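# Stand the carton upright with its arrows pointing up

## Task

Reorient the carton until the arrows printed on its sides point toward the ceiling. It must end up standing on the bench with no part extending past the bench edge. The grippers must have released it and pulled away, and it must stay that way without any support from the robot.

## Robot and tools

Robot: two arms, left_arm (the robot's own left, on the +y side) and right_arm, each with a two-finger gripper. Arm names do not correspond to image sides. Joint limits (rad), base to gripper: waist -2.880 to 2.880, shoulder 0.000 to 3.142, elbow 0.000 to 3.019, wrist pitch -1.693 to 1.571, wrist yaw -1.571 to 1.571, wrist roll -2.094 to 2.094. Elbows stop slightly before full extension.

Frame: one scene frame for everything. The origin is on the floor (z = 0) under the centre of the robot's foot, +x is the direction the robot faces, +z is up. The floor is the only known height; find the bench and carton from the images. Reported hand positions can be somewhat wrong, more so when the arm reaches far. Gripper axes: fingers extend along the gripper's +z and close along its y. end_effector_position is the point between the finger pads, roughly 1 cm behind the tips.

Row format (shared by execute_actions and move): 16 numbers, always for both arms even if only one moves: left x, y, z, qw, qx, qy, qz, opening, then the same eight for right. x, y, z is an absolute target position in metres in the scene frame; qw..qz is an absolute target orientation quaternion, w first, in the scene frame. Opening runs from -1 (closed) to +1 (fully open, 0.094 m). Optionally append 12 more numbers in 0..1: per-joint stiffness scales, left's 6 then right's 6 in Joint positions order; they multiply position gain and persist until changed (28 numbers total).

execute_actions(actions): a list of up to 15 actions; each action is a list of up to 15 rows, one row per 1/30 s control step. If an action has fewer than 15 rows, its last row repeats to fill 15 steps. An empty list just returns state and images. Each control step the commanded pose is limited to 70 mm and 16 degrees away from the measured pose, then damped inverse kinematics drives the joints, favouring position over orientation. After an action an arm continues only to its final clipped pose, so distant targets need further actions. An action is rejected for both arms if any target lies more than 0.6 m from that gripper's current position along any of the gripper's own axes; the whole call is rejected, with no motion, if any action is malformed or the first action fails that test against the last reported state. To hold orientation, repeat your own chosen quaternion rather than copying the drifting reported one.

move(target, speed, blocking): target is one row (absolute poses for both arms). Each gripper travels in a straight line toward its pose, all arms finishing together, over 0.5 to 10 s (cut off at 10 s if longer). speed is top path speed in m/s, 0.002 to 0.5, default 0.25; rotation is capped at twice that in rad/s and takes the shorter way. No obstacle or inter-arm avoidance. Grippers lag, may wander, and may exceed speed, especially near full reach. Opening is applied at the start. Faster contact hits harder; aiming beyond a contact point pushes harder. It ends when paths are done and everything is still, or 5 s after the paths end. The result adds a move: line with the outcome (done, off_target, moving, held, fault) and active limits: limits=paced means the sent pose was clipped; limits=held means a check blocked some steps, after which the arm may jump faster than speed. It also reports each gripper's distance to its pose. If only one arm is named, the other finished fine. With blocking=false the call returns after 0.5 s while motion continues; poll with wait(0); execute_actions and further moves are refused until a result shows the move ended, or you call wait or stop.

wait(seconds): 0 to 10; arms keep their last command; returns early when a running move finishes. stop(): brakes a running move, needing some distance, more when fast; fingers keep moving.

zoom_image(camera, region): camera is cam_head_left or cam_head_right; region is [x0, y0, x1, y1] in pixels of that camera's latest image, origin top-left, at most 504 by 504. Both cameras give 672x504 images. Intrinsics: cam_head_left K=[[579.114, 0, 334.889], [0, 579.114, 251.608], [0, 0, 1]]; cam_head_right K=[[583.22, 0, 337.785], [0, 583.22, 253.783], [0, 0, 1]], with strong radial distortion.

finished_scene(scene): ends the given scene permanently, after the robot holds the last command; the goal must already be met and stable. Do not reply without a tool call, as that ends the session.

Results: a state line with each gripper's position and quaternion; Hand target lines (where the controller is currently driving each gripper); grip_measured on the opening scale (last Joint positions value is opening in metres; each gripper may read up to about 1 mm off, consistently). Calls that ran actions list positions at some steps, with HELD plus an arm label when that arm was held back. pose unreachable means the clearance check altered or blocked that arm's command. FAULT lines report arm stops. MOTOR HOT appears from 85 °C; at 100 °C an OVER-TEMPERATURE FAULT releases that arm and it falls, so do not hold loads longer than needed.

Practice: motions usually stop a centimetre or more off, mostly low. To grip, command an opening about 0.03 below grip_measured (less for a lighter hold); pad force is about 50 to 62 N, lower for parts under 2 mm thick. An arm meant to stay still should receive its exact last reported pose and intended opening every call. Brief external tugs or pushes may occur. Avoid dropping, slamming or shoving the carton hard, knocking anything out of the work area, and collisions or pressing between the arms. Quick, smooth, low-effort motion is preferred.

Each tool is called after "Request:" as name([rows], argument=value, ...), one row to a line, values as JSON.

## Session

Request:
execute_actions(actions=[])

Scene clock: 0.00 s.
left_arm: end_effector_position=(+0.6164, +0.3187, +0.9367) grip_measured=-0.997 end_effector_quat_wxyz=(-0.068, +0.432, -0.882, -0.176) | right_arm: end_effector_position=(+0.4002, -0.1764, +0.9263) grip_measured=+1.000 end_effector_quat_wxyz=(-0.294, +0.171, +0.940, -0.020)
Joint positions: left_arm=[ 1.24   1.349  0.824  0.456 -0.696 -0.558  0.   ] | right_arm=[ 1.945  1.617  0.805 -0.008  0.404  0.318  0.094]
Joint velocities: left_arm=[-0.015 -0.005 -0.017  0.002 -0.007  0.007 -0.001] | right_arm=[-0.015 -0.015  0.007  0.002 -0.037  0.022  0.   ]
Hand target (left_arm): +0.612, +0.318, +0.937; +0.065, -0.430, +0.883, +0.177
Hand target (right_arm): +0.392, -0.176, +0.931; -0.301, +0.168, +0.938, -0.021
Joint stiffness scale: left_arm=[1. 1. 1. 1. 1. 1.] | right_arm=[1. 1. 1. 1. 1. 1.]

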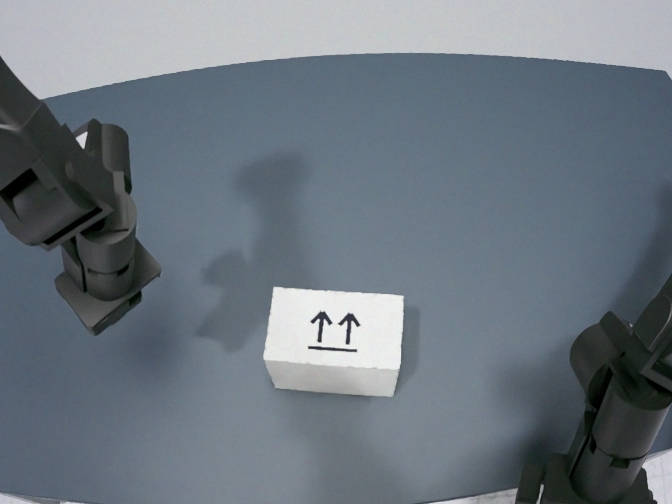

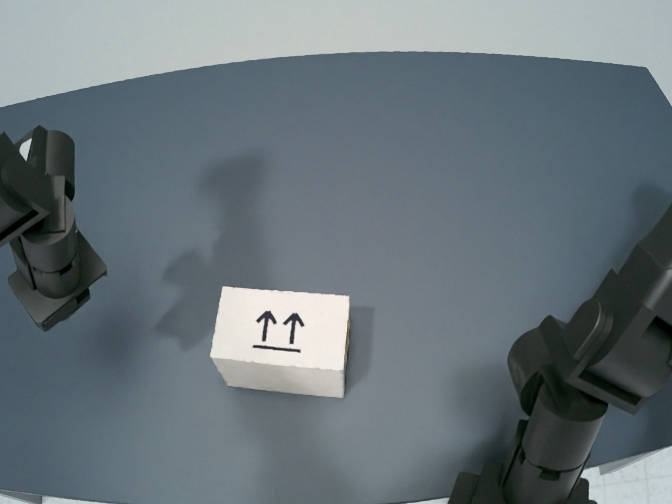

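Request:
move(target=[0.52,0.2,0.93,0,0,0.924,-0.383,-1,0.52,-0.14,0.93,0,0,0.924,0.383,-1])

Scene clock: 8.93 s.
left_arm: end_effector_position=(+0.5362, +0.1952, +0.9359) grip_measured=-0.997 end_effector_quat_wxyz=(+0.020, +0.004, +0.923, -0.384) | right_arm: end_effector_position=(+0.5197, -0.1387, +0.9381) grip_measured=-0.979 end_effector_quat_wxyz=(+0.004, -0.001, -0.923, -0.386)
Joint positions: left_arm=[1.468 1.464 0.801 0.239 0.649 0.424 0.   ] | right_arm=[ 1.795  1.524  0.776  0.312 -0.527 -0.362  0.001]
Joint velocities: left_arm=[ 0.005 -0.015 -0.002 -0.002  0.037 -0.037 -0.   ] | right_arm=[-0.015 -0.005  0.007  0.002  0.051 -0.007  0.001]
Hand target (left_arm): +0.521, +0.199, +0.930; +0.006, +0.001, +0.924, -0.383
Hand target (right_arm): +0.521, -0.143, +0.934; +0.002, -0.005, +0.924, +0.382
Off the commanded pose (left_arm): 0.018 m, 2 deg.
Off the commanded pose (right_arm): 0.008 m, 1 deg.
Joint stiffness scale: left_arm=[1. 1. 1. 1. 1. 1.] | right_arm=[1. 1. 1. 1. 1. 1.]
move: off_target (left_arm)

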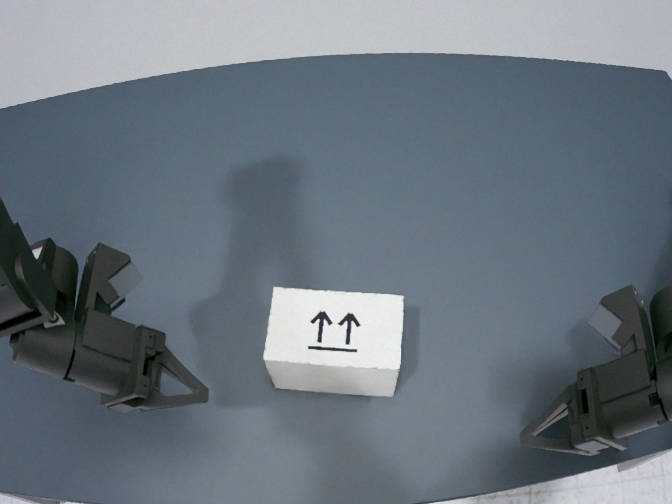

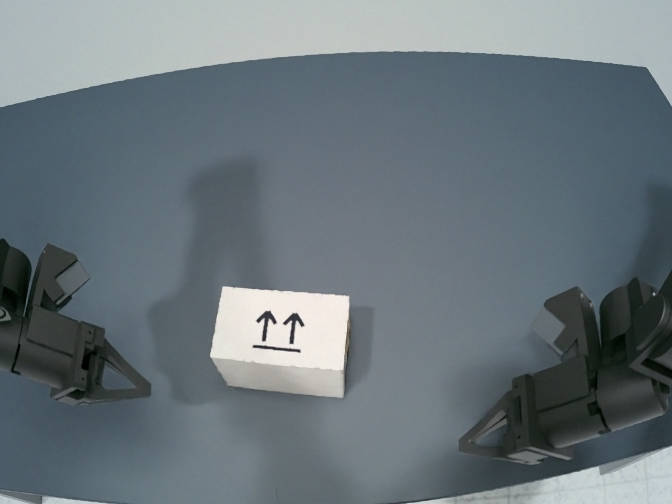

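Request:
move(target=[0.64,0.18,0.89,0,0,0.924,-0.383,-1,0.64,-0.07,0.89,0,0,0.924,0.383,-1])

Scene clock: 14.50 s.
left_arm: end_effector_position=(+0.6588, +0.1962, +0.8941) grip_measured=-0.997 end_effector_quat_wxyz=(+0.022, +0.007, +0.928, -0.373) | right_arm: end_effector_position=(+0.6506, -0.0748, +0.8962) grip_measured=-0.979 end_effector_quat_wxyz=(-0.013, +0.004, -0.924, -0.382)
Joint positions: left_arm=[ 1.387  1.475  1.124 -0.039  0.554  0.386  0.   ] | right_arm=[ 1.973  1.586  1.116  0.1   -0.365 -0.293  0.001]
Joint velocities: left_arm=[ 0.005 -0.005  0.007  0.012  0.037  0.022 -0.   ] | right_arm=[-0.015 -0.005  0.012 -0.017  0.022 -0.022  0.   ]
Hand target (left_arm): +0.639, +0.181, +0.889; -0.000, +0.001, +0.924, -0.383
Hand target (right_arm): +0.642, -0.072, +0.893; +0.000, +0.002, +0.923, +0.384
Off the commanded pose (left_arm): 0.025 m, 3 deg.
Off the commanded pose (right_arm): 0.013 m, 2 deg.
Joint stiffness scale: left_arm=[1. 1. 1. 1. 1. 1.] | right_arm=[1. 1. 1. 1. 1. 1.]
move: off_target (left_arm, right_arm)

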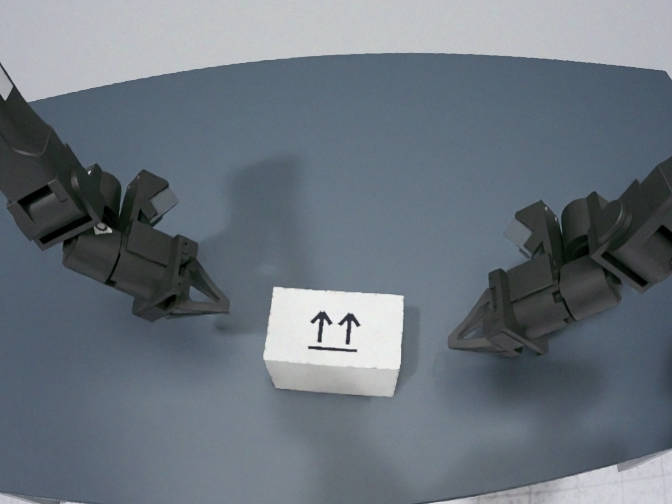

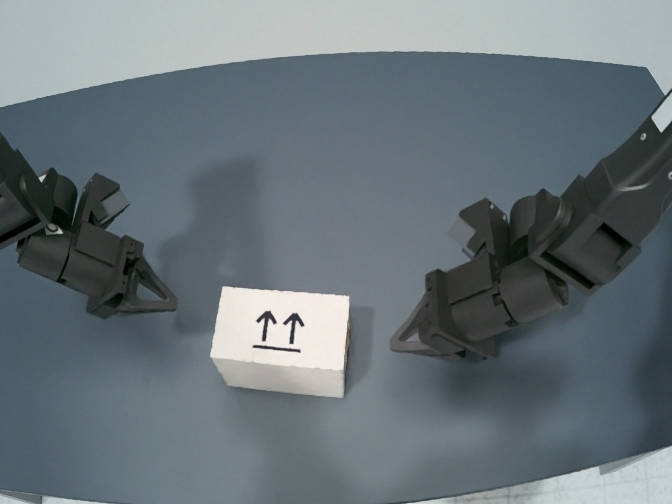

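Request:
zoom_image(camera="cam_head_left", region=[180,250,500,420])

Request:
zoom_image(camera="cam_head_right", region=[130,250,450,420])

Region (180, 250, 500, 420) of cam_head_left's 672x504 image, scaled by 1.575, with more detail than that image has; it fills the top 268 rows of this view, and the rest is white.

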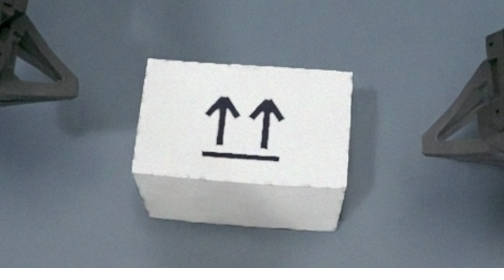

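Region (130, 250, 450, 420) of cam_head_right's 672x504 image, scaled by 1.575, with more detail than that image has; it fills the top 268 rows of this view, and the rest is white.

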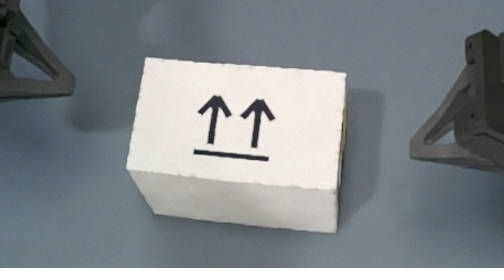

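Request:
move(target=[0.645,0.16,0.85,0,0,0.924,-0.383,-1,0.685,-0.05,0.835,0,0,0.924,0.383,-1], speed=0.1)

Scene clock: 23.90 s.
left_arm: end_effector_position=(+0.6528, +0.1750, +0.8542) grip_measured=-0.997 end_effector_quat_wxyz=(+0.008, +0.003, +0.927, -0.376) | right_arm: end_effector_position=(+0.6897, -0.0593, +0.8362) grip_measured=-0.979 end_effector_quat_wxyz=(-0.009, +0.005, -0.926, -0.379)
Joint positions: left_arm=[ 1.366  1.592  1.22  -0.039  0.532  0.373  0.   ] | right_arm=[ 1.978  1.73   1.367 -0.012 -0.351 -0.292  0.001]
Joint velocities: left_arm=[-0.005 -0.015  0.022  0.002 -0.007 -0.022 -0.   ] | right_arm=[ 0.005 -0.005  0.007 -0.022 -0.066 -0.051 -0.001]
Hand target (left_arm): +0.645, +0.161, +0.850; +0.000, +0.001, +0.924, -0.383
Hand target (right_arm): +0.686, -0.051, +0.836; +0.000, +0.000, +0.924, +0.383
Off the commanded pose (left_arm): 0.017 m, 1 deg.
Off the commanded pose (right_arm): 0.011 m, 1 deg.
Joint stiffness scale: left_arm=[1. 1. 1. 1. 1. 1.] | right_arm=[1. 1. 1. 1. 1. 1.]
move: off_target (left_arm, right_arm)

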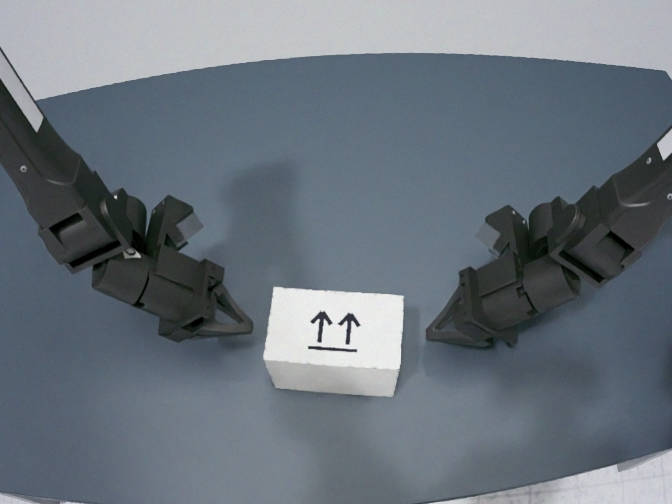

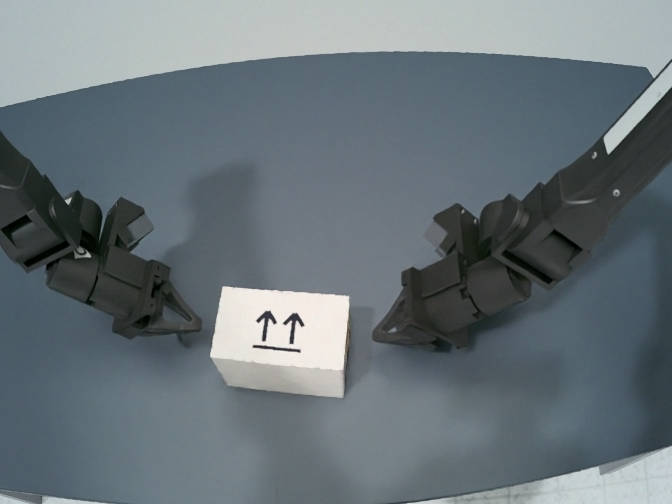

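Request:
move(target=[0.655,0.115,0.845,0,0,0.924,-0.383,-1,0.698,0.0,0.825,0,0,0.924,0.383,-1], speed=0.04)

Scene clock: 28.63 s.
left_arm: end_effector_position=(+0.6695, +0.1561, +0.8461) grip_measured=-0.997 end_effector_quat_wxyz=(+0.013, +0.001, +0.934, -0.357) | right_arm: end_effector_position=(+0.7064, -0.0298, +0.8190) grip_measured=-0.979 end_effector_quat_wxyz=(-0.011, +0.000, -0.932, -0.363)
Joint positions: left_arm=[ 1.316  1.613  1.252 -0.013  0.451  0.339  0.   ] | right_arm=[ 2.025  1.797  1.458 -0.015 -0.277 -0.262  0.001]
Joint velocities: left_arm=[ 0.015 -0.005 -0.007 -0.002 -0.037  0.007 -0.   ] | right_arm=[-0.005 -0.024 -0.017 -0.002 -0.11  -0.051 -0.002]
Hand target (left_arm): +0.654, +0.117, +0.847; -0.000, +0.001, +0.924, -0.383
Hand target (right_arm): +0.698, -0.001, +0.826; -0.000, +0.001, +0.924, +0.383
Off the commanded pose (left_arm): 0.044 m, 4 deg.
Off the commanded pose (right_arm): 0.032 m, 3 deg.
Joint stiffness scale: left_arm=[1. 1. 1. 1. 1. 1.] | right_arm=[1. 1. 1. 1. 1. 1.]
move: off_target (left_arm, right_arm)

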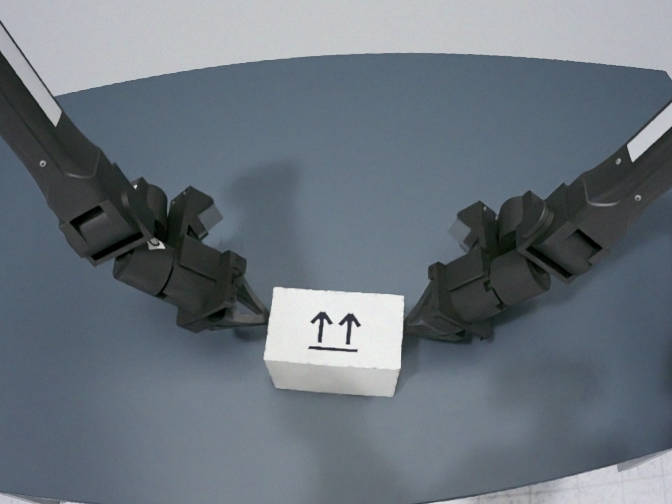

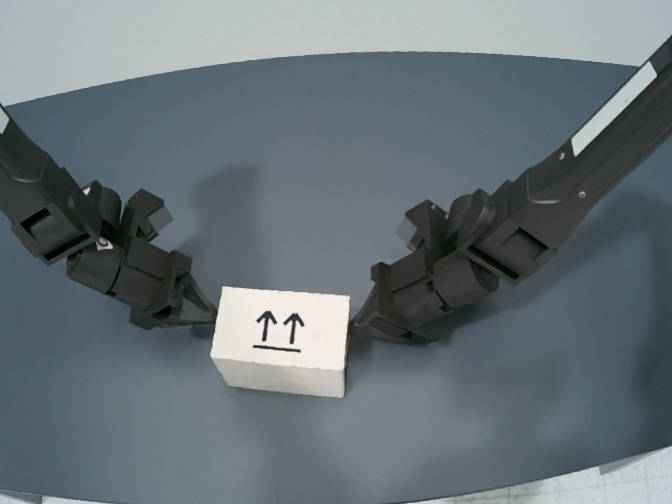

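Request:
move(target=[0.635,0.115,0.885,0,0,0.924,-0.383,-1,0.678,0.0,0.865,0,0,0.924,0.383,-1], speed=0.04)

Scene clock: 32.70 s.
left_arm: end_effector_position=(+0.6244, +0.1478, +0.8625) grip_measured=-0.997 end_effector_quat_wxyz=(-0.009, -0.004, +0.935, -0.355) | right_arm: end_effector_position=(+0.6893, -0.0325, +0.8434) grip_measured=-0.980 end_effector_quat_wxyz=(-0.010, -0.000, -0.935, -0.355)
Joint positions: left_arm=[1.315 1.594 1.133 0.049 0.434 0.329 0.   ] | right_arm=[ 2.037  1.739  1.343  0.046 -0.247 -0.256  0.001]
Joint velocities: left_arm=[ 0.005 -0.024 -0.007 -0.002 -0.037 -0.037 -0.   ] | right_arm=[-0.005 -0.015 -0.002 -0.002 -0.022 -0.051 -0.   ]
Hand target (left_arm): +0.634, +0.116, +0.885; -0.000, +0.001, +0.924, -0.383
Hand target (right_arm): +0.678, -0.000, +0.864; -0.000, +0.001, +0.924, +0.383
Off the commanded pose (left_arm): 0.041 m, 4 deg.
Off the commanded pose (right_arm): 0.041 m, 4 deg.
Joint stiffness scale: left_arm=[1. 1. 1. 1. 1. 1.] | right_arm=[1. 1. 1. 1. 1. 1.]
move: off_target (left_arm, right_arm)

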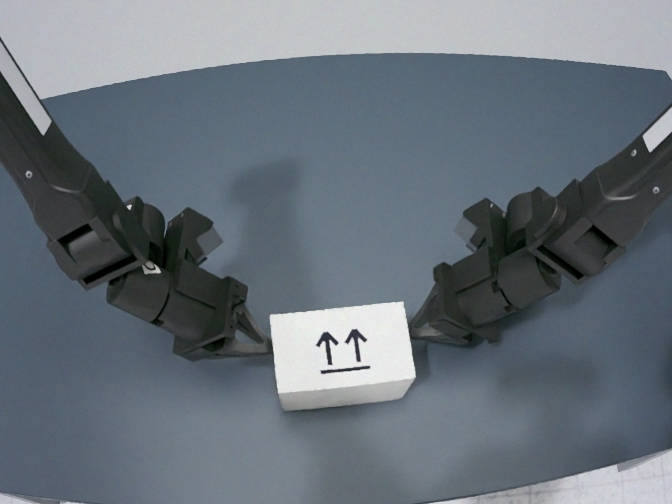

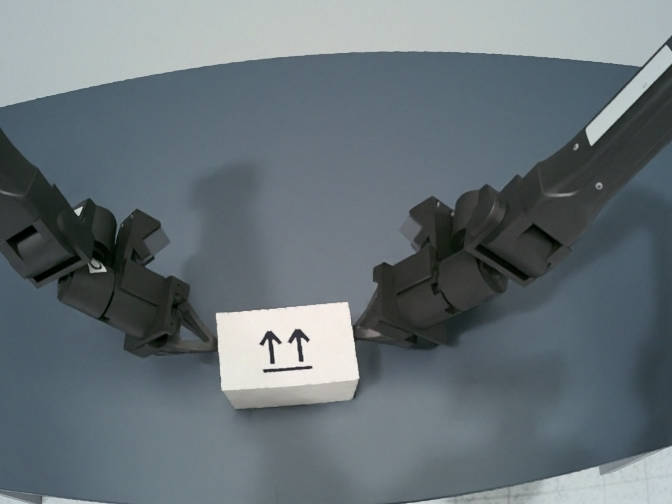

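Request:
execute_actions([
  [[0.645,0.11,0.895,0,0,0.924,-0.383,-1,0.678,0.005,0.875,0,0,0.924,0.383,-1]],
  [[0.65,0.11,0.91,0,0,0.924,-0.383,-1,0.678,0.005,0.89,0,0,0.924,0.383,-1]],
  [[0.65,0.11,0.925,0,0,0.924,-0.383,-1,0.678,0.005,0.905,0,0,0.924,0.383,-1]],
  [[0.65,0.11,0.94,0,0,0.924,-0.383,-1,0.678,0.005,0.92,0,0,0.924,0.383,-1]],
])

Scene clock: 36.83 s.
left_arm: end_effector_position=(+0.6447, +0.1135, +0.9304) grip_measured=-0.997 end_effector_quat_wxyz=(-0.002, +0.001, +0.925, -0.379) | right_arm: end_effector_position=(+0.6804, +0.0038, +0.9160) grip_measured=-0.980 end_effector_quat_wxyz=(-0.002, +0.006, -0.924, -0.382)
Joint positions: left_arm=[1.214 1.457 1.025 0.03  0.394 0.304 0.   ] | right_arm=[ 2.137  1.633  1.195  0.063 -0.207 -0.232  0.001]
Joint velocities: left_arm=[-0.005 -0.024 -0.012  0.012  0.007 -0.051 -0.   ] | right_arm=[-0.005  0.005 -0.002 -0.002 -0.037  0.022 -0.001]
Hand target (left_arm): +0.650, +0.110, +0.940; +0.000, +0.000, +0.924, -0.383
Hand target (right_arm): +0.678, +0.005, +0.920; +0.000, +0.000, +0.924, +0.383
Off the commanded pose (left_arm): 0.011 m, 1 deg.
Off the commanded pose (right_arm): 0.005 m, 1 deg.
Joint stiffness scale: left_arm=[1. 1. 1. 1. 1. 1.] | right_arm=[1. 1. 1. 1. 1. 1.]
Step readings (end_effector_position; steps 1 to 15: 1st action; 16 to 30: 2nd action; 31 to 45: 3rd action; 46 to 60: 4th action):
0: left_arm (+0.6248, +0.1477, +0.8626) | right_arm (+0.6893, -0.0325, +0.8434)
1: left_arm (+0.6252, +0.1478, +0.8625) | right_arm (+0.6891, -0.0324, +0.8439)
2: left_arm (+0.6253, +0.1476, +0.8628) | right_arm (+0.6881, -0.0323, +0.8449)
4: left_arm (+0.6281, +0.1474, +0.8653) | right_arm (+0.6876, -0.0331, +0.8479)
8: left_arm (+0.6375, +0.1468, +0.8702) | right_arm (+0.6900, -0.0341, +0.8511)
15: left_arm (+0.6431, +0.1465, +0.8732) | right_arm (+0.6916, -0.0346, +0.8515)
16: left_arm (+0.6427, +0.1465, +0.8738) | right_arm (+0.6910, -0.0343, +0.8523)
17: left_arm (+0.6418, +0.1464, +0.8753) | right_arm (+0.6895, -0.0344, +0.8544)
19: left_arm (+0.6411, +0.1465, +0.8800) | right_arm (+0.6866, -0.0345, +0.8597)
23: left_arm (+0.6464, +0.1474, +0.8857) | right_arm (+0.6876, -0.0334, +0.8655)
30: left_arm (+0.6490, +0.1477, +0.8870) | right_arm (+0.6902, -0.0333, +0.8667)
31: left_arm (+0.6484, +0.1475, +0.8878) | right_arm (+0.6895, -0.0334, +0.8672)
32: left_arm (+0.6471, +0.1467, +0.8900) | right_arm (+0.6883, -0.0330, +0.8696)
34: left_arm (+0.6445, +0.1387, +0.8985) | right_arm (+0.6847, -0.0253, +0.8794)
38: left_arm (+0.6438, +0.1151, +0.9131) | right_arm (+0.6824, +0.0010, +0.8994)
45: left_arm (+0.6453, +0.1077, +0.9168) | right_arm (+0.6840, +0.0112, +0.9067)
46: left_arm (+0.6448, +0.1082, +0.9175) | right_arm (+0.6834, +0.0102, +0.9068)
47: left_arm (+0.6436, +0.1087, +0.9193) | right_arm (+0.6817, +0.0091, +0.9081)
49: left_arm (+0.6411, +0.1101, +0.9247) | right_arm (+0.6787, +0.0067, +0.9123)
53: left_arm (+0.6432, +0.1127, +0.9298) | right_arm (+0.6795, +0.0043, +0.9157)
60: end_effector_position above

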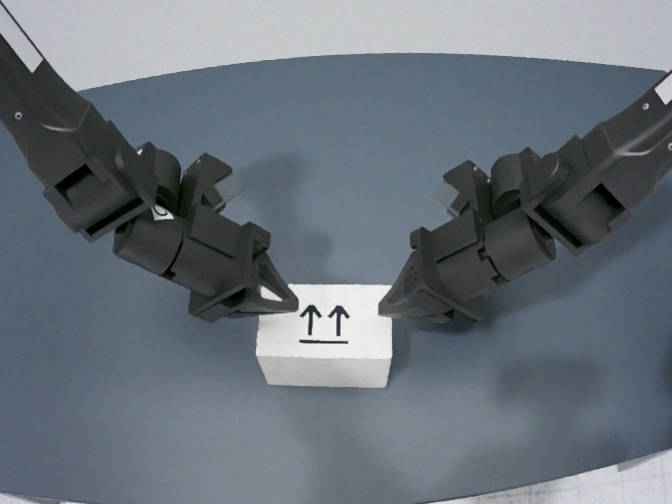

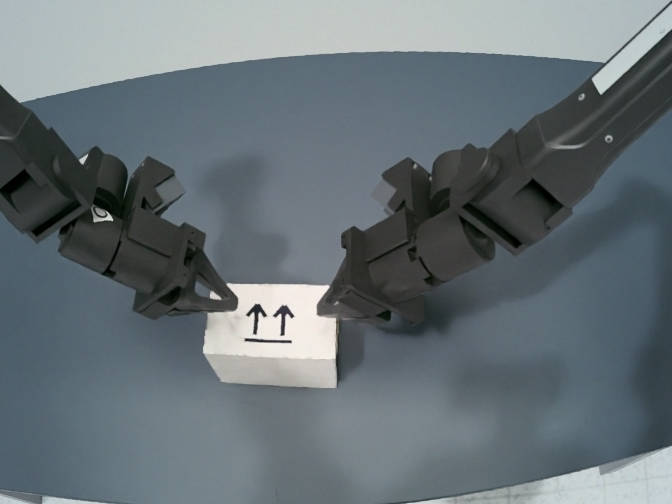

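Request:
move(target=[0.655,0.2,0.92,0,0,0.866,-0.5,-1,0.695,-0.07,0.9,0,0,0.866,0.5,-1])

Request:
move(target=[0.655,0.18,0.84,0,0,0.866,-0.5,-1,0.695,-0.05,0.82,0,0,0.866,0.5,-1], speed=0.1)

Scene clock: 44.70 s.
left_arm: end_effector_position=(+0.6738, +0.2048, +0.9302) grip_measured=-0.997 end_effector_quat_wxyz=(+0.017, +0.003, +0.869, -0.495) | right_arm: end_effector_position=(+0.6916, -0.0728, +0.8992) grip_measured=-0.980 end_effector_quat_wxyz=(+0.001, -0.005, -0.868, -0.496)
Joint positions: left_arm=[ 1.449  1.46   1.217 -0.326  0.853  0.509  0.   ] | right_arm=[ 1.932  1.623  1.31  -0.175 -0.638 -0.334  0.001]
Joint velocities: left_arm=[-0.005 -0.015 -0.022 -0.012  0.022  0.11  -0.   ] | right_arm=[-0.005  0.034 -0.002 -0.007 -0.007  0.007 -0.   ]
Hand target (left_arm): +0.655, +0.199, +0.922; +0.001, -0.002, +0.866, -0.501
Hand target (right_arm): +0.694, -0.071, +0.902; +0.001, -0.001, +0.867, +0.499
Off the commanded pose (left_arm): 0.022 m, 2 deg.
Off the commanded pose (right_arm): 0.004 m, 1 deg.
Joint stiffness scale: left_arm=[1. 1. 1. 1. 1. 1.] | right_arm=[1. 1. 1. 1. 1. 1.]
move: off_target (left_arm)

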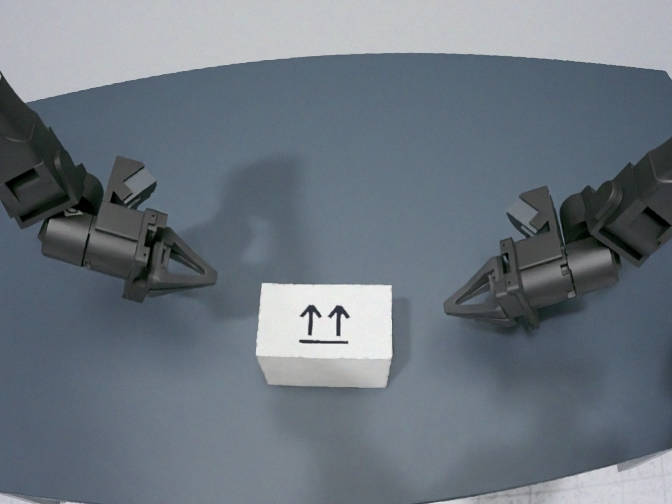

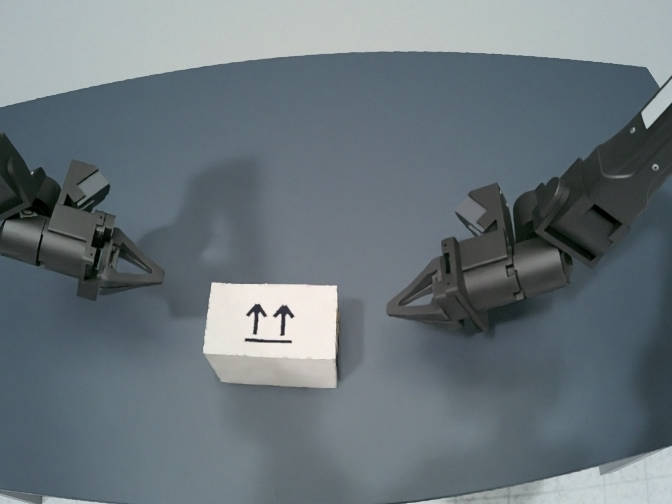

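Scene clock: 46.03 s.
left_arm: end_effector_position=(+0.6673, +0.1925, +0.8469) grip_measured=-0.997 end_effector_quat_wxyz=(+0.010, +0.001, +0.869, -0.495) | right_arm: end_effector_position=(+0.7027, -0.0458, +0.8271) grip_measured=-0.980 end_effector_quat_wxyz=(-0.004, -0.003, -0.865, -0.502)
Joint positions: left_arm=[ 1.449  1.681  1.421 -0.322  0.848  0.509  0.   ] | right_arm=[ 1.932  1.828  1.551 -0.209 -0.655 -0.343  0.001]
Joint velocities: left_arm=[-0.015 -0.005 -0.017 -0.017 -0.037 -0.022 -0.001] | right_arm=[-0.005  0.005 -0.007  0.002 -0.037  0.022 -0.   ]
Hand target (left_arm): +0.655, +0.182, +0.841; +0.000, +0.000, +0.866, -0.500
Hand target (right_arm): +0.696, -0.051, +0.820; +0.000, -0.000, +0.866, +0.500
Off the commanded pose (left_arm): 0.019 m, 1 deg.
Off the commanded pose (right_arm): 0.011 m, 1 deg.
Joint stiffness scale: left_arm=[1. 1. 1. 1. 1. 1.] | right_arm=[1. 1. 1. 1. 1. 1.]
move: off_target (left_arm, right_arm)

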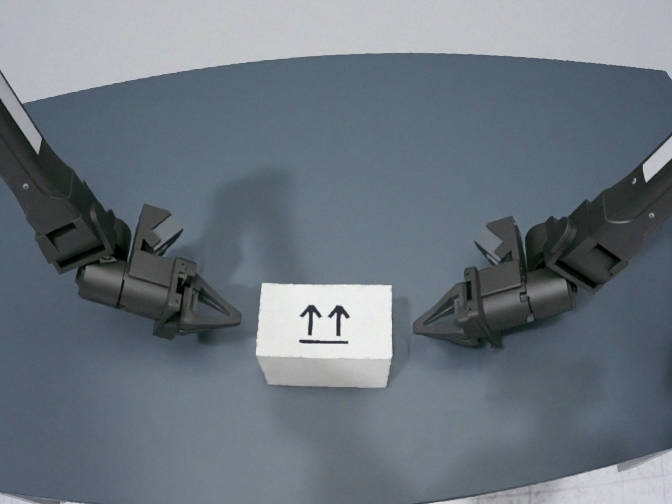

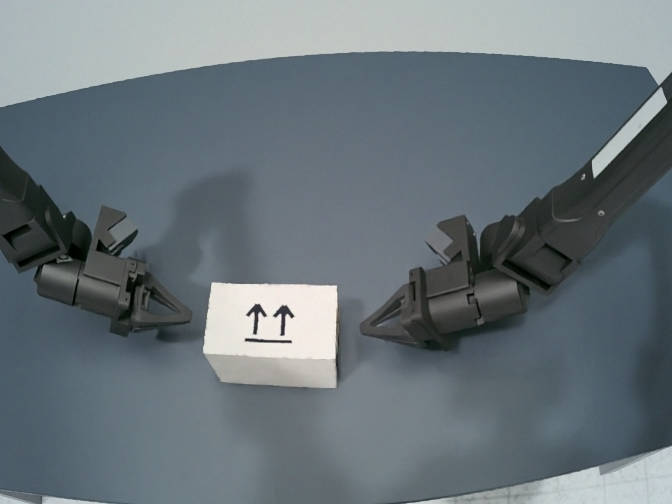

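Request:
execute_actions([
  [[0.662,0.175,0.815,0,0,0.866,-0.5,-1,0.707,-0.045,0.795,0,0,0.866,0.5,-1]],
  [[0.662,0.15,0.815,0,0,0.866,-0.5,-1,0.707,-0.015,0.795,0,0,0.866,0.5,-1]],
  [[0.662,0.13,0.815,0,0,0.866,-0.5,-1,0.707,0.01,0.795,0,0,0.866,0.5,-1]],
  [[0.662,0.11,0.82,0,0,0.866,-0.5,-1,0.707,0.03,0.80,0,0,0.866,0.5,-1]],
  [[0.662,0.11,0.835,0,0,0.866,-0.5,-1,0.707,0.03,0.815,0,0,0.866,0.5,-1]],
  [[0.66,0.11,0.85,0,0,0.866,-0.5,-1,0.705,0.03,0.83,0,0,0.866,0.5,-1]],
  [[0.655,0.11,0.865,0,0,0.866,-0.5,-1,0.70,0.03,0.845,0,0,0.866,0.5,-1]],
])

Scene clock: 53.47 s.
left_arm: end_effector_position=(+0.6377, +0.1546, +0.8412) grip_measured=-0.997 end_effector_quat_wxyz=(-0.012, -0.008, +0.884, -0.468) | right_arm: end_effector_position=(+0.7215, -0.0236, +0.8191) grip_measured=-0.980 end_effector_quat_wxyz=(-0.022, +0.000, -0.887, -0.461)
Joint positions: left_arm=[ 1.39   1.698  1.336 -0.187  0.73   0.425  0.   ] | right_arm=[ 1.986  1.843  1.567 -0.126 -0.525 -0.3    0.001]
Joint velocities: left_arm=[-0.015 -0.015 -0.012 -0.002  0.007  0.007 -0.001] | right_arm=[ 0.015 -0.005  0.007  0.027  0.066 -0.066 -0.001]
Hand target (left_arm): +0.654, +0.112, +0.865; +0.000, +0.000, +0.866, -0.500
Hand target (right_arm): +0.700, +0.028, +0.845; -0.001, +0.001, +0.866, +0.500
Off the commanded pose (left_arm): 0.053 m, 5 deg.
Off the commanded pose (right_arm): 0.063 m, 6 deg.
Joint stiffness scale: left_arm=[1. 1. 1. 1. 1. 1.] | right_arm=[1. 1. 1. 1. 1. 1.]
Step readings (end_effector_position; steps 1 to 15: 1st action; 16 to 30: 2nd action; 31 to 45: 3rd action; 46 to 60: 4th action; 61 to 75: 5th action; 76 to 90: 6th action; 91 to 105: 7th action):
0: left_arm (+0.6675, +0.1926, +0.8468) | right_arm (+0.7027, -0.0458, +0.8271)
1: left_arm (+0.6685, +0.1929, +0.8449) | right_arm (+0.7045, -0.0456, +0.8256)
2: left_arm (+0.6723, +0.1935, +0.8398) | right_arm (+0.7086, -0.0448, +0.8205)
4: left_arm (+0.6797, +0.1950, +0.8280) | right_arm (+0.7188, -0.0437, +0.8089)
8: left_arm (+0.6791, +0.1939, +0.8207) | right_arm (+0.7196, -0.0420, +0.8030)
15: left_arm (+0.6765, +0.1929, +0.8200) | right_arm (+0.7166, -0.0410, +0.8027)
16: left_arm (+0.6758, +0.1926, +0.8183) | right_arm (+0.7161, -0.0412, +0.8006)
17: left_arm (+0.6762, +0.1920, +0.8170) | right_arm (+0.7166, -0.0409, +0.7983)
19: left_arm (+0.6777, +0.1852, +0.8176) | right_arm (+0.7167, -0.0365, +0.7966)
23: left_arm (+0.6820, +0.1690, +0.8221) | right_arm (+0.7116, -0.0246, +0.7975)
30: left_arm (+0.6831, +0.1672, +0.8222) | right_arm (+0.7105, -0.0221, +0.7970)
31: left_arm (+0.6827, +0.1670, +0.8208) | right_arm (+0.7109, -0.0219, +0.7955)
32: left_arm (+0.6829, +0.1666, +0.8196) | right_arm (+0.7118, -0.0210, +0.7936)
34: left_arm (+0.6836, +0.1667, +0.8186) | right_arm (+0.7128, -0.0211, +0.7916)
38: left_arm (+0.6839, +0.1668, +0.8180) | right_arm (+0.7136, -0.0210, +0.7906)
45: left_arm (+0.6836, +0.1667, +0.8179) | right_arm (+0.7136, -0.0210, +0.7906)
46: left_arm (+0.6830, +0.1661, +0.8167) | right_arm (+0.7140, -0.0207, +0.7895)
47: left_arm (+0.6822, +0.1653, +0.8156) | right_arm (+0.7144, -0.0201, +0.7881)
49: left_arm (+0.6830, +0.1661, +0.8142) | right_arm (+0.7154, -0.0202, +0.7873)
53: left_arm (+0.6827, +0.1659, +0.8139) | right_arm (+0.7155, -0.0202, +0.7870)
60: left_arm (+0.6827, +0.1659, +0.8139) | right_arm (+0.7156, -0.0202, +0.7870)
61: left_arm (+0.6812, +0.1655, +0.8140) | right_arm (+0.7149, -0.0199, +0.7871)
62: left_arm (+0.6797, +0.1654, +0.8143) | right_arm (+0.7152, -0.0202, +0.7873)
64: left_arm (+0.6743, +0.1642, +0.8152) | right_arm (+0.7147, -0.0205, +0.7874)
68: left_arm (+0.6667, +0.1623, +0.8163) | right_arm (+0.7153, -0.0214, +0.7878)
75: left_arm (+0.6660, +0.1621, +0.8164) | right_arm (+0.7161, -0.0218, +0.7878)
76: left_arm (+0.6651, +0.1621, +0.8169) | right_arm (+0.7155, -0.0221, +0.7883)
77: left_arm (+0.6635, +0.1619, +0.8186) | right_arm (+0.7142, -0.0226, +0.7904)
79: left_arm (+0.6584, +0.1610, +0.8235) | right_arm (+0.7114, -0.0232, +0.7956)
83: left_arm (+0.6523, +0.1593, +0.8271) | right_arm (+0.7116, -0.0240, +0.7992)
90: left_arm (+0.6513, +0.1583, +0.8276) | right_arm (+0.7150, -0.0247, +0.7999)
91: left_arm (+0.6506, +0.1580, +0.8284) | right_arm (+0.7146, -0.0248, +0.8006)
92: left_arm (+0.6491, +0.1576, +0.8304) | right_arm (+0.7135, -0.0247, +0.8031)
94: left_arm (+0.6441, +0.1570, +0.8362) | right_arm (+0.7108, -0.0251, +0.8090)
98: left_arm (+0.6382, +0.1554, +0.8409) | right_arm (+0.7141, -0.0246, +0.8151)
105: end_effector_position above

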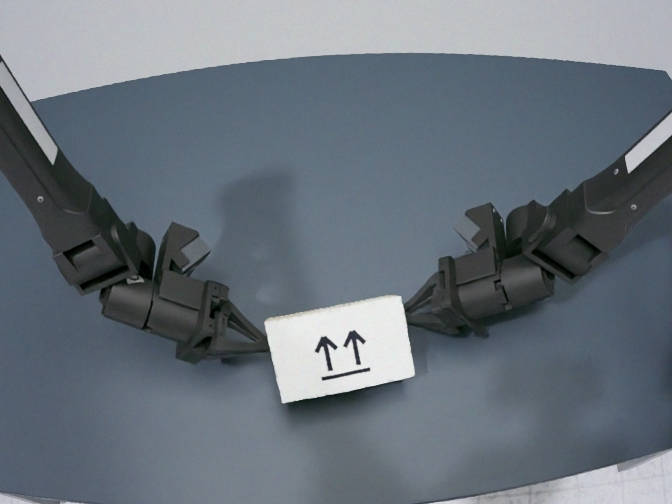

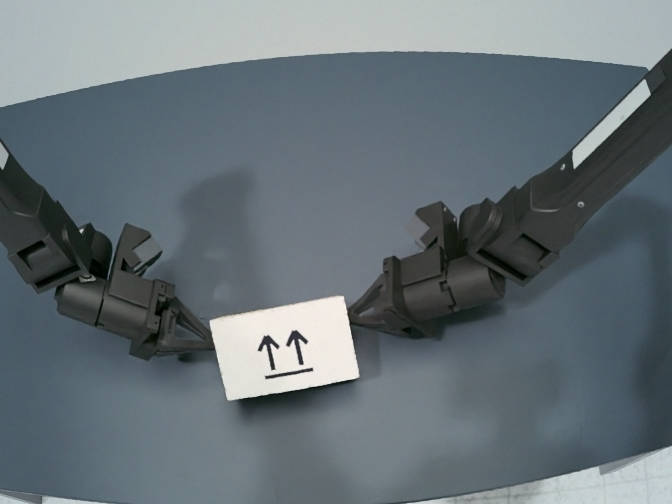

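Request:
execute_actions([
  [[0.67,0.115,0.872,0,0,0.866,-0.5,-1,0.68,0.025,0.852,0,0,0.866,0.5,-1]],
  [[0.675,0.115,0.884,0,0,0.866,-0.5,-1,0.665,0.025,0.864,0,0,0.866,0.5,-1]],
  [[0.665,0.115,0.895,0,0,0.866,-0.5,-1,0.66,0.025,0.875,0,0,0.866,0.5,-1]],
])

Scene clock: 56.80 s.
left_arm: end_effector_position=(+0.6653, +0.1618, +0.8720) grip_measured=-0.997 end_effector_quat_wxyz=(+0.004, -0.001, +0.886, -0.463) | right_arm: end_effector_position=(+0.6687, -0.0205, +0.8453) grip_measured=-0.980 end_effector_quat_wxyz=(-0.007, -0.003, -0.887, -0.461)
Joint positions: left_arm=[ 1.375  1.604  1.291 -0.196  0.716  0.422  0.   ] | right_arm=[ 1.986  1.791  1.38  -0.017 -0.518 -0.293  0.001]
Joint velocities: left_arm=[ 0.005 -0.005 -0.002  0.007 -0.051 -0.051  0.   ] | right_arm=[-0.005  0.015  0.002 -0.007 -0.081 -0.022  0.001]
Hand target (left_arm): +0.665, +0.117, +0.895; +0.000, +0.001, +0.866, -0.500
Hand target (right_arm): +0.660, +0.024, +0.874; -0.000, +0.001, +0.866, +0.500
Off the commanded pose (left_arm): 0.052 m, 5 deg.
Off the commanded pose (right_arm): 0.055 m, 5 deg.
Joint stiffness scale: left_arm=[1. 1. 1. 1. 1. 1.] | right_arm=[1. 1. 1. 1. 1. 1.]
Step readings (end_effector_position; steps 1 to 15: 1st action; 16 to 30: 2nd action; 31 to 45: 3rd action):
0: left_arm (+0.6377, +0.1546, +0.8412) | right_arm (+0.7217, -0.0234, +0.8192)
1: left_arm (+0.6377, +0.1548, +0.8416) | right_arm (+0.7212, -0.0232, +0.8199)
2: left_arm (+0.6372, +0.1545, +0.8423) | right_arm (+0.7199, -0.0235, +0.8217)
4: left_arm (+0.6379, +0.1552, +0.8438) | right_arm (+0.7155, -0.0241, +0.8258)
8: left_arm (+0.6435, +0.1578, +0.8461) | right_arm (+0.7112, -0.0239, +0.8282)
15: left_arm (+0.6526, +0.1611, +0.8474) | right_arm (+0.7073, -0.0229, +0.8291)
16: left_arm (+0.6532, +0.1613, +0.8478) | right_arm (+0.7063, -0.0229, +0.8297)
17: left_arm (+0.6531, +0.1610, +0.8486) | right_arm (+0.7047, -0.0233, +0.8317)
19: left_arm (+0.6542, +0.1611, +0.8511) | right_arm (+0.6977, -0.0234, +0.8362)
23: left_arm (+0.6611, +0.1640, +0.8547) | right_arm (+0.6892, -0.0222, +0.8389)
30: left_arm (+0.6708, +0.1636, +0.8602) | right_arm (+0.6863, -0.0217, +0.8394)
31: left_arm (+0.6706, +0.1634, +0.8609) | right_arm (+0.6850, -0.0216, +0.8396)
32: left_arm (+0.6695, +0.1626, +0.8629) | right_arm (+0.6836, -0.0219, +0.8408)
34: left_arm (+0.6654, +0.1617, +0.8675) | right_arm (+0.6778, -0.0216, +0.8436)
38: left_arm (+0.6628, +0.1615, +0.8713) | right_arm (+0.6692, -0.0206, +0.8452)
45: end_effector_position above

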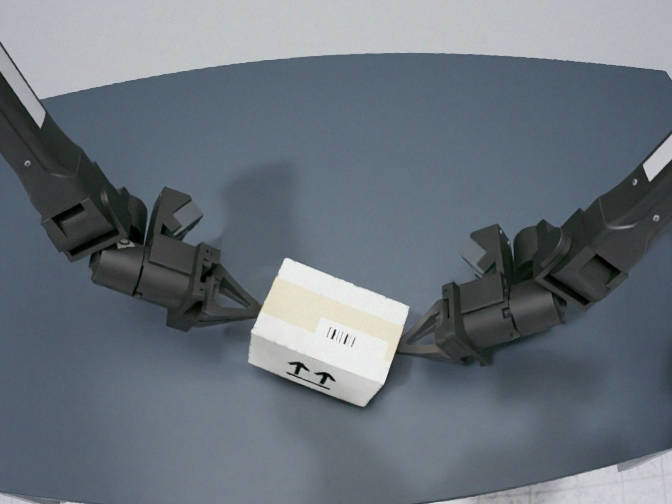

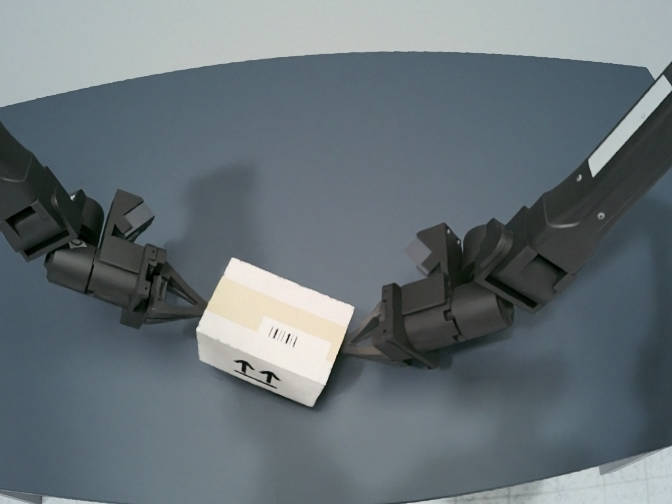

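Nearly upright. Lower slightly while easing, then release.

Request:
execute_actions([
  [[0.652,0.125,0.878,0,0,0.866,-0.5,-1,0.665,0.015,0.86,0,0,0.866,0.5,-1]],
  [[0.65,0.14,0.865,0,0,0.866,-0.5,-1,0.665,0.0,0.848,0,0,0.866,0.5,-1]],
  [[0.65,0.165,0.86,0,0,0.866,-0.5,-1,0.66,-0.03,0.843,0,0,0.866,0.5,-1]],
])

Request:
move(target=[0.6,0.3,0.92,0,0,0.866,-0.5,-1,0.58,-0.2,0.92,0,0,0.866,0.5,-1])

Scene clock: 60.93 s.
left_arm: end_effector_position=(+0.6679, +0.1621, +0.8708) grip_measured=-0.997 end_effector_quat_wxyz=(+0.014, +0.004, +0.866, -0.500) | right_arm: end_effector_position=(+0.6606, -0.0277, +0.8405) grip_measured=-0.980 end_effector_quat_wxyz=(-0.001, -0.005, -0.867, -0.499)
Joint positions: left_arm=[ 1.394  1.636  1.342 -0.26   0.815  0.479  0.   ] | right_arm=[ 1.95   1.817  1.417 -0.081 -0.63  -0.325  0.001]
Joint velocities: left_arm=[-0.015 -0.015 -0.007 -0.027  0.007  0.007 -0.   ] | right_arm=[-0.034 -0.005  0.002  0.007 -0.051  0.051  0.   ]
Hand target (left_arm): +0.650, +0.165, +0.861; +0.000, -0.000, +0.866, -0.500
Hand target (right_arm): +0.660, -0.030, +0.843; -0.000, -0.000, +0.866, +0.500
Off the commanded pose (left_arm): 0.021 m, 2 deg.
Off the commanded pose (right_arm): 0.003 m, 1 deg.
Joint stiffness scale: left_arm=[1. 1. 1. 1. 1. 1.] | right_arm=[1. 1. 1. 1. 1. 1.]
Step readings (end_effector_position; steps 1 to 15: 1st action; 16 to 30: 2nd action; 31 to 45: 3rd action):
0: left_arm (+0.6653, +0.1618, +0.8720) | right_arm (+0.6687, -0.0205, +0.8453)
1: left_arm (+0.6662, +0.1611, +0.8730) | right_arm (+0.6696, -0.0207, +0.8455)
2: left_arm (+0.6671, +0.1605, +0.8739) | right_arm (+0.6701, -0.0211, +0.8453)
4: left_arm (+0.6686, +0.1602, +0.8746) | right_arm (+0.6725, -0.0222, +0.8444)
8: left_arm (+0.6686, +0.1601, +0.8747) | right_arm (+0.6749, -0.0224, +0.8443)
15: left_arm (+0.6686, +0.1601, +0.8747) | right_arm (+0.6750, -0.0224, +0.8443)
16: left_arm (+0.6701, +0.1597, +0.8755) | right_arm (+0.6754, -0.0226, +0.8443)
17: left_arm (+0.6721, +0.1603, +0.8752) | right_arm (+0.6762, -0.0231, +0.8441)
19: left_arm (+0.6760, +0.1602, +0.8730) | right_arm (+0.6771, -0.0220, +0.8432)
23: left_arm (+0.6738, +0.1572, +0.8723) | right_arm (+0.6738, -0.0142, +0.8463)
30: left_arm (+0.6662, +0.1541, +0.8693) | right_arm (+0.6697, -0.0063, +0.8482)
31: left_arm (+0.6668, +0.1533, +0.8715) | right_arm (+0.6696, -0.0060, +0.8502)
32: left_arm (+0.6669, +0.1531, +0.8732) | right_arm (+0.6690, -0.0069, +0.8516)
34: left_arm (+0.6675, +0.1557, +0.8732) | right_arm (+0.6661, -0.0120, +0.8495)
38: left_arm (+0.6684, +0.1613, +0.8711) | right_arm (+0.6617, -0.0242, +0.8424)
45: end_effector_position above

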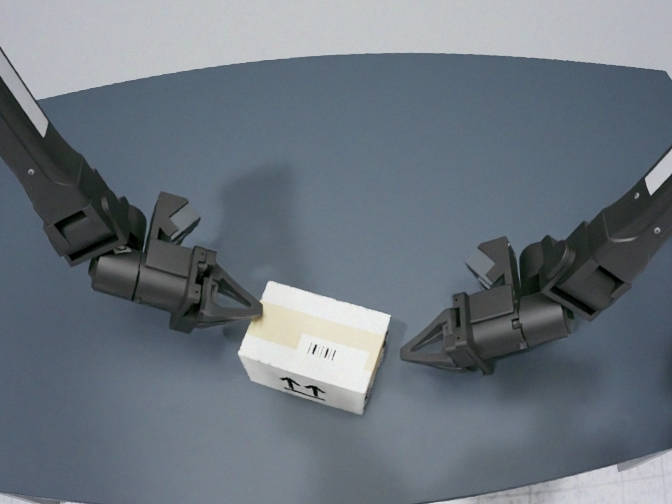

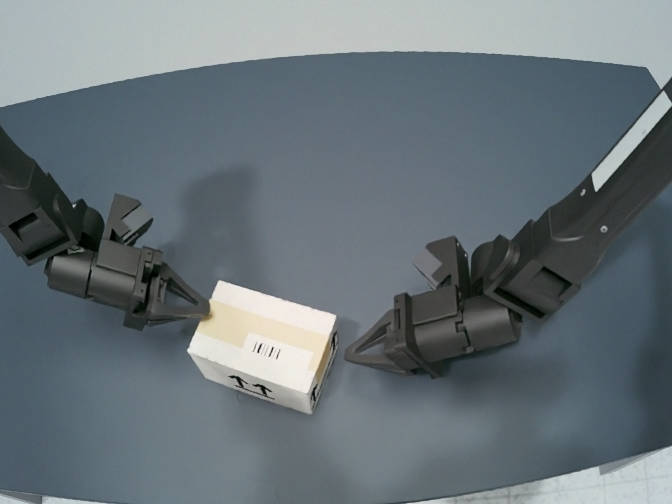

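Scene clock: 62.33 s.
left_arm: end_effector_position=(+0.5957, +0.2968, +0.9153) grip_measured=-0.997 end_effector_quat_wxyz=(-0.004, -0.005, +0.866, -0.501) | right_arm: end_effector_position=(+0.5857, -0.2057, +0.9131) grip_measured=-0.980 end_effector_quat_wxyz=(-0.007, +0.001, -0.871, -0.491)
Joint positions: left_arm=[ 1.682  1.534  1.235 -0.53   1.027  0.771  0.   ] | right_arm=[ 1.632  1.536  1.085 -0.173 -0.887 -0.56   0.001]
Joint velocities: left_arm=[-0.005 -0.005 -0.002 -0.012 -0.037  0.066 -0.   ] | right_arm=[-0.005  0.015  0.007  0.012  0.007  0.095  0.001]
Hand target (left_arm): +0.600, +0.298, +0.923; +0.000, -0.001, +0.865, -0.502
Hand target (right_arm): +0.578, -0.199, +0.920; +0.000, -0.003, +0.867, +0.498
Off the commanded pose (left_arm): 0.007 m, 1 deg.
Off the commanded pose (right_arm): 0.011 m, 1 deg.
Joint stiffness scale: left_arm=[1. 1. 1. 1. 1. 1.] | right_arm=[1. 1. 1. 1. 1. 1.]
move: off_target (right_arm)

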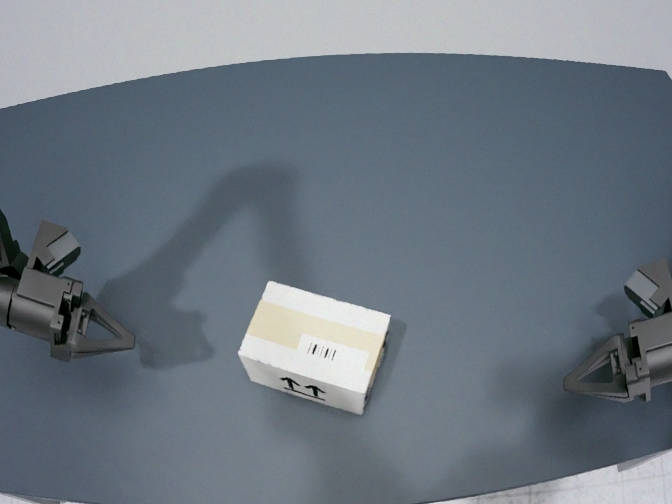

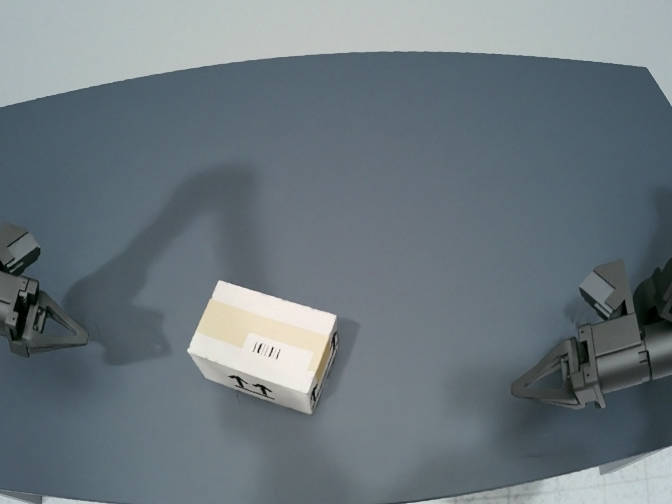

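Request:
finished_scene(scene=1)

The scene is finished: the task was done.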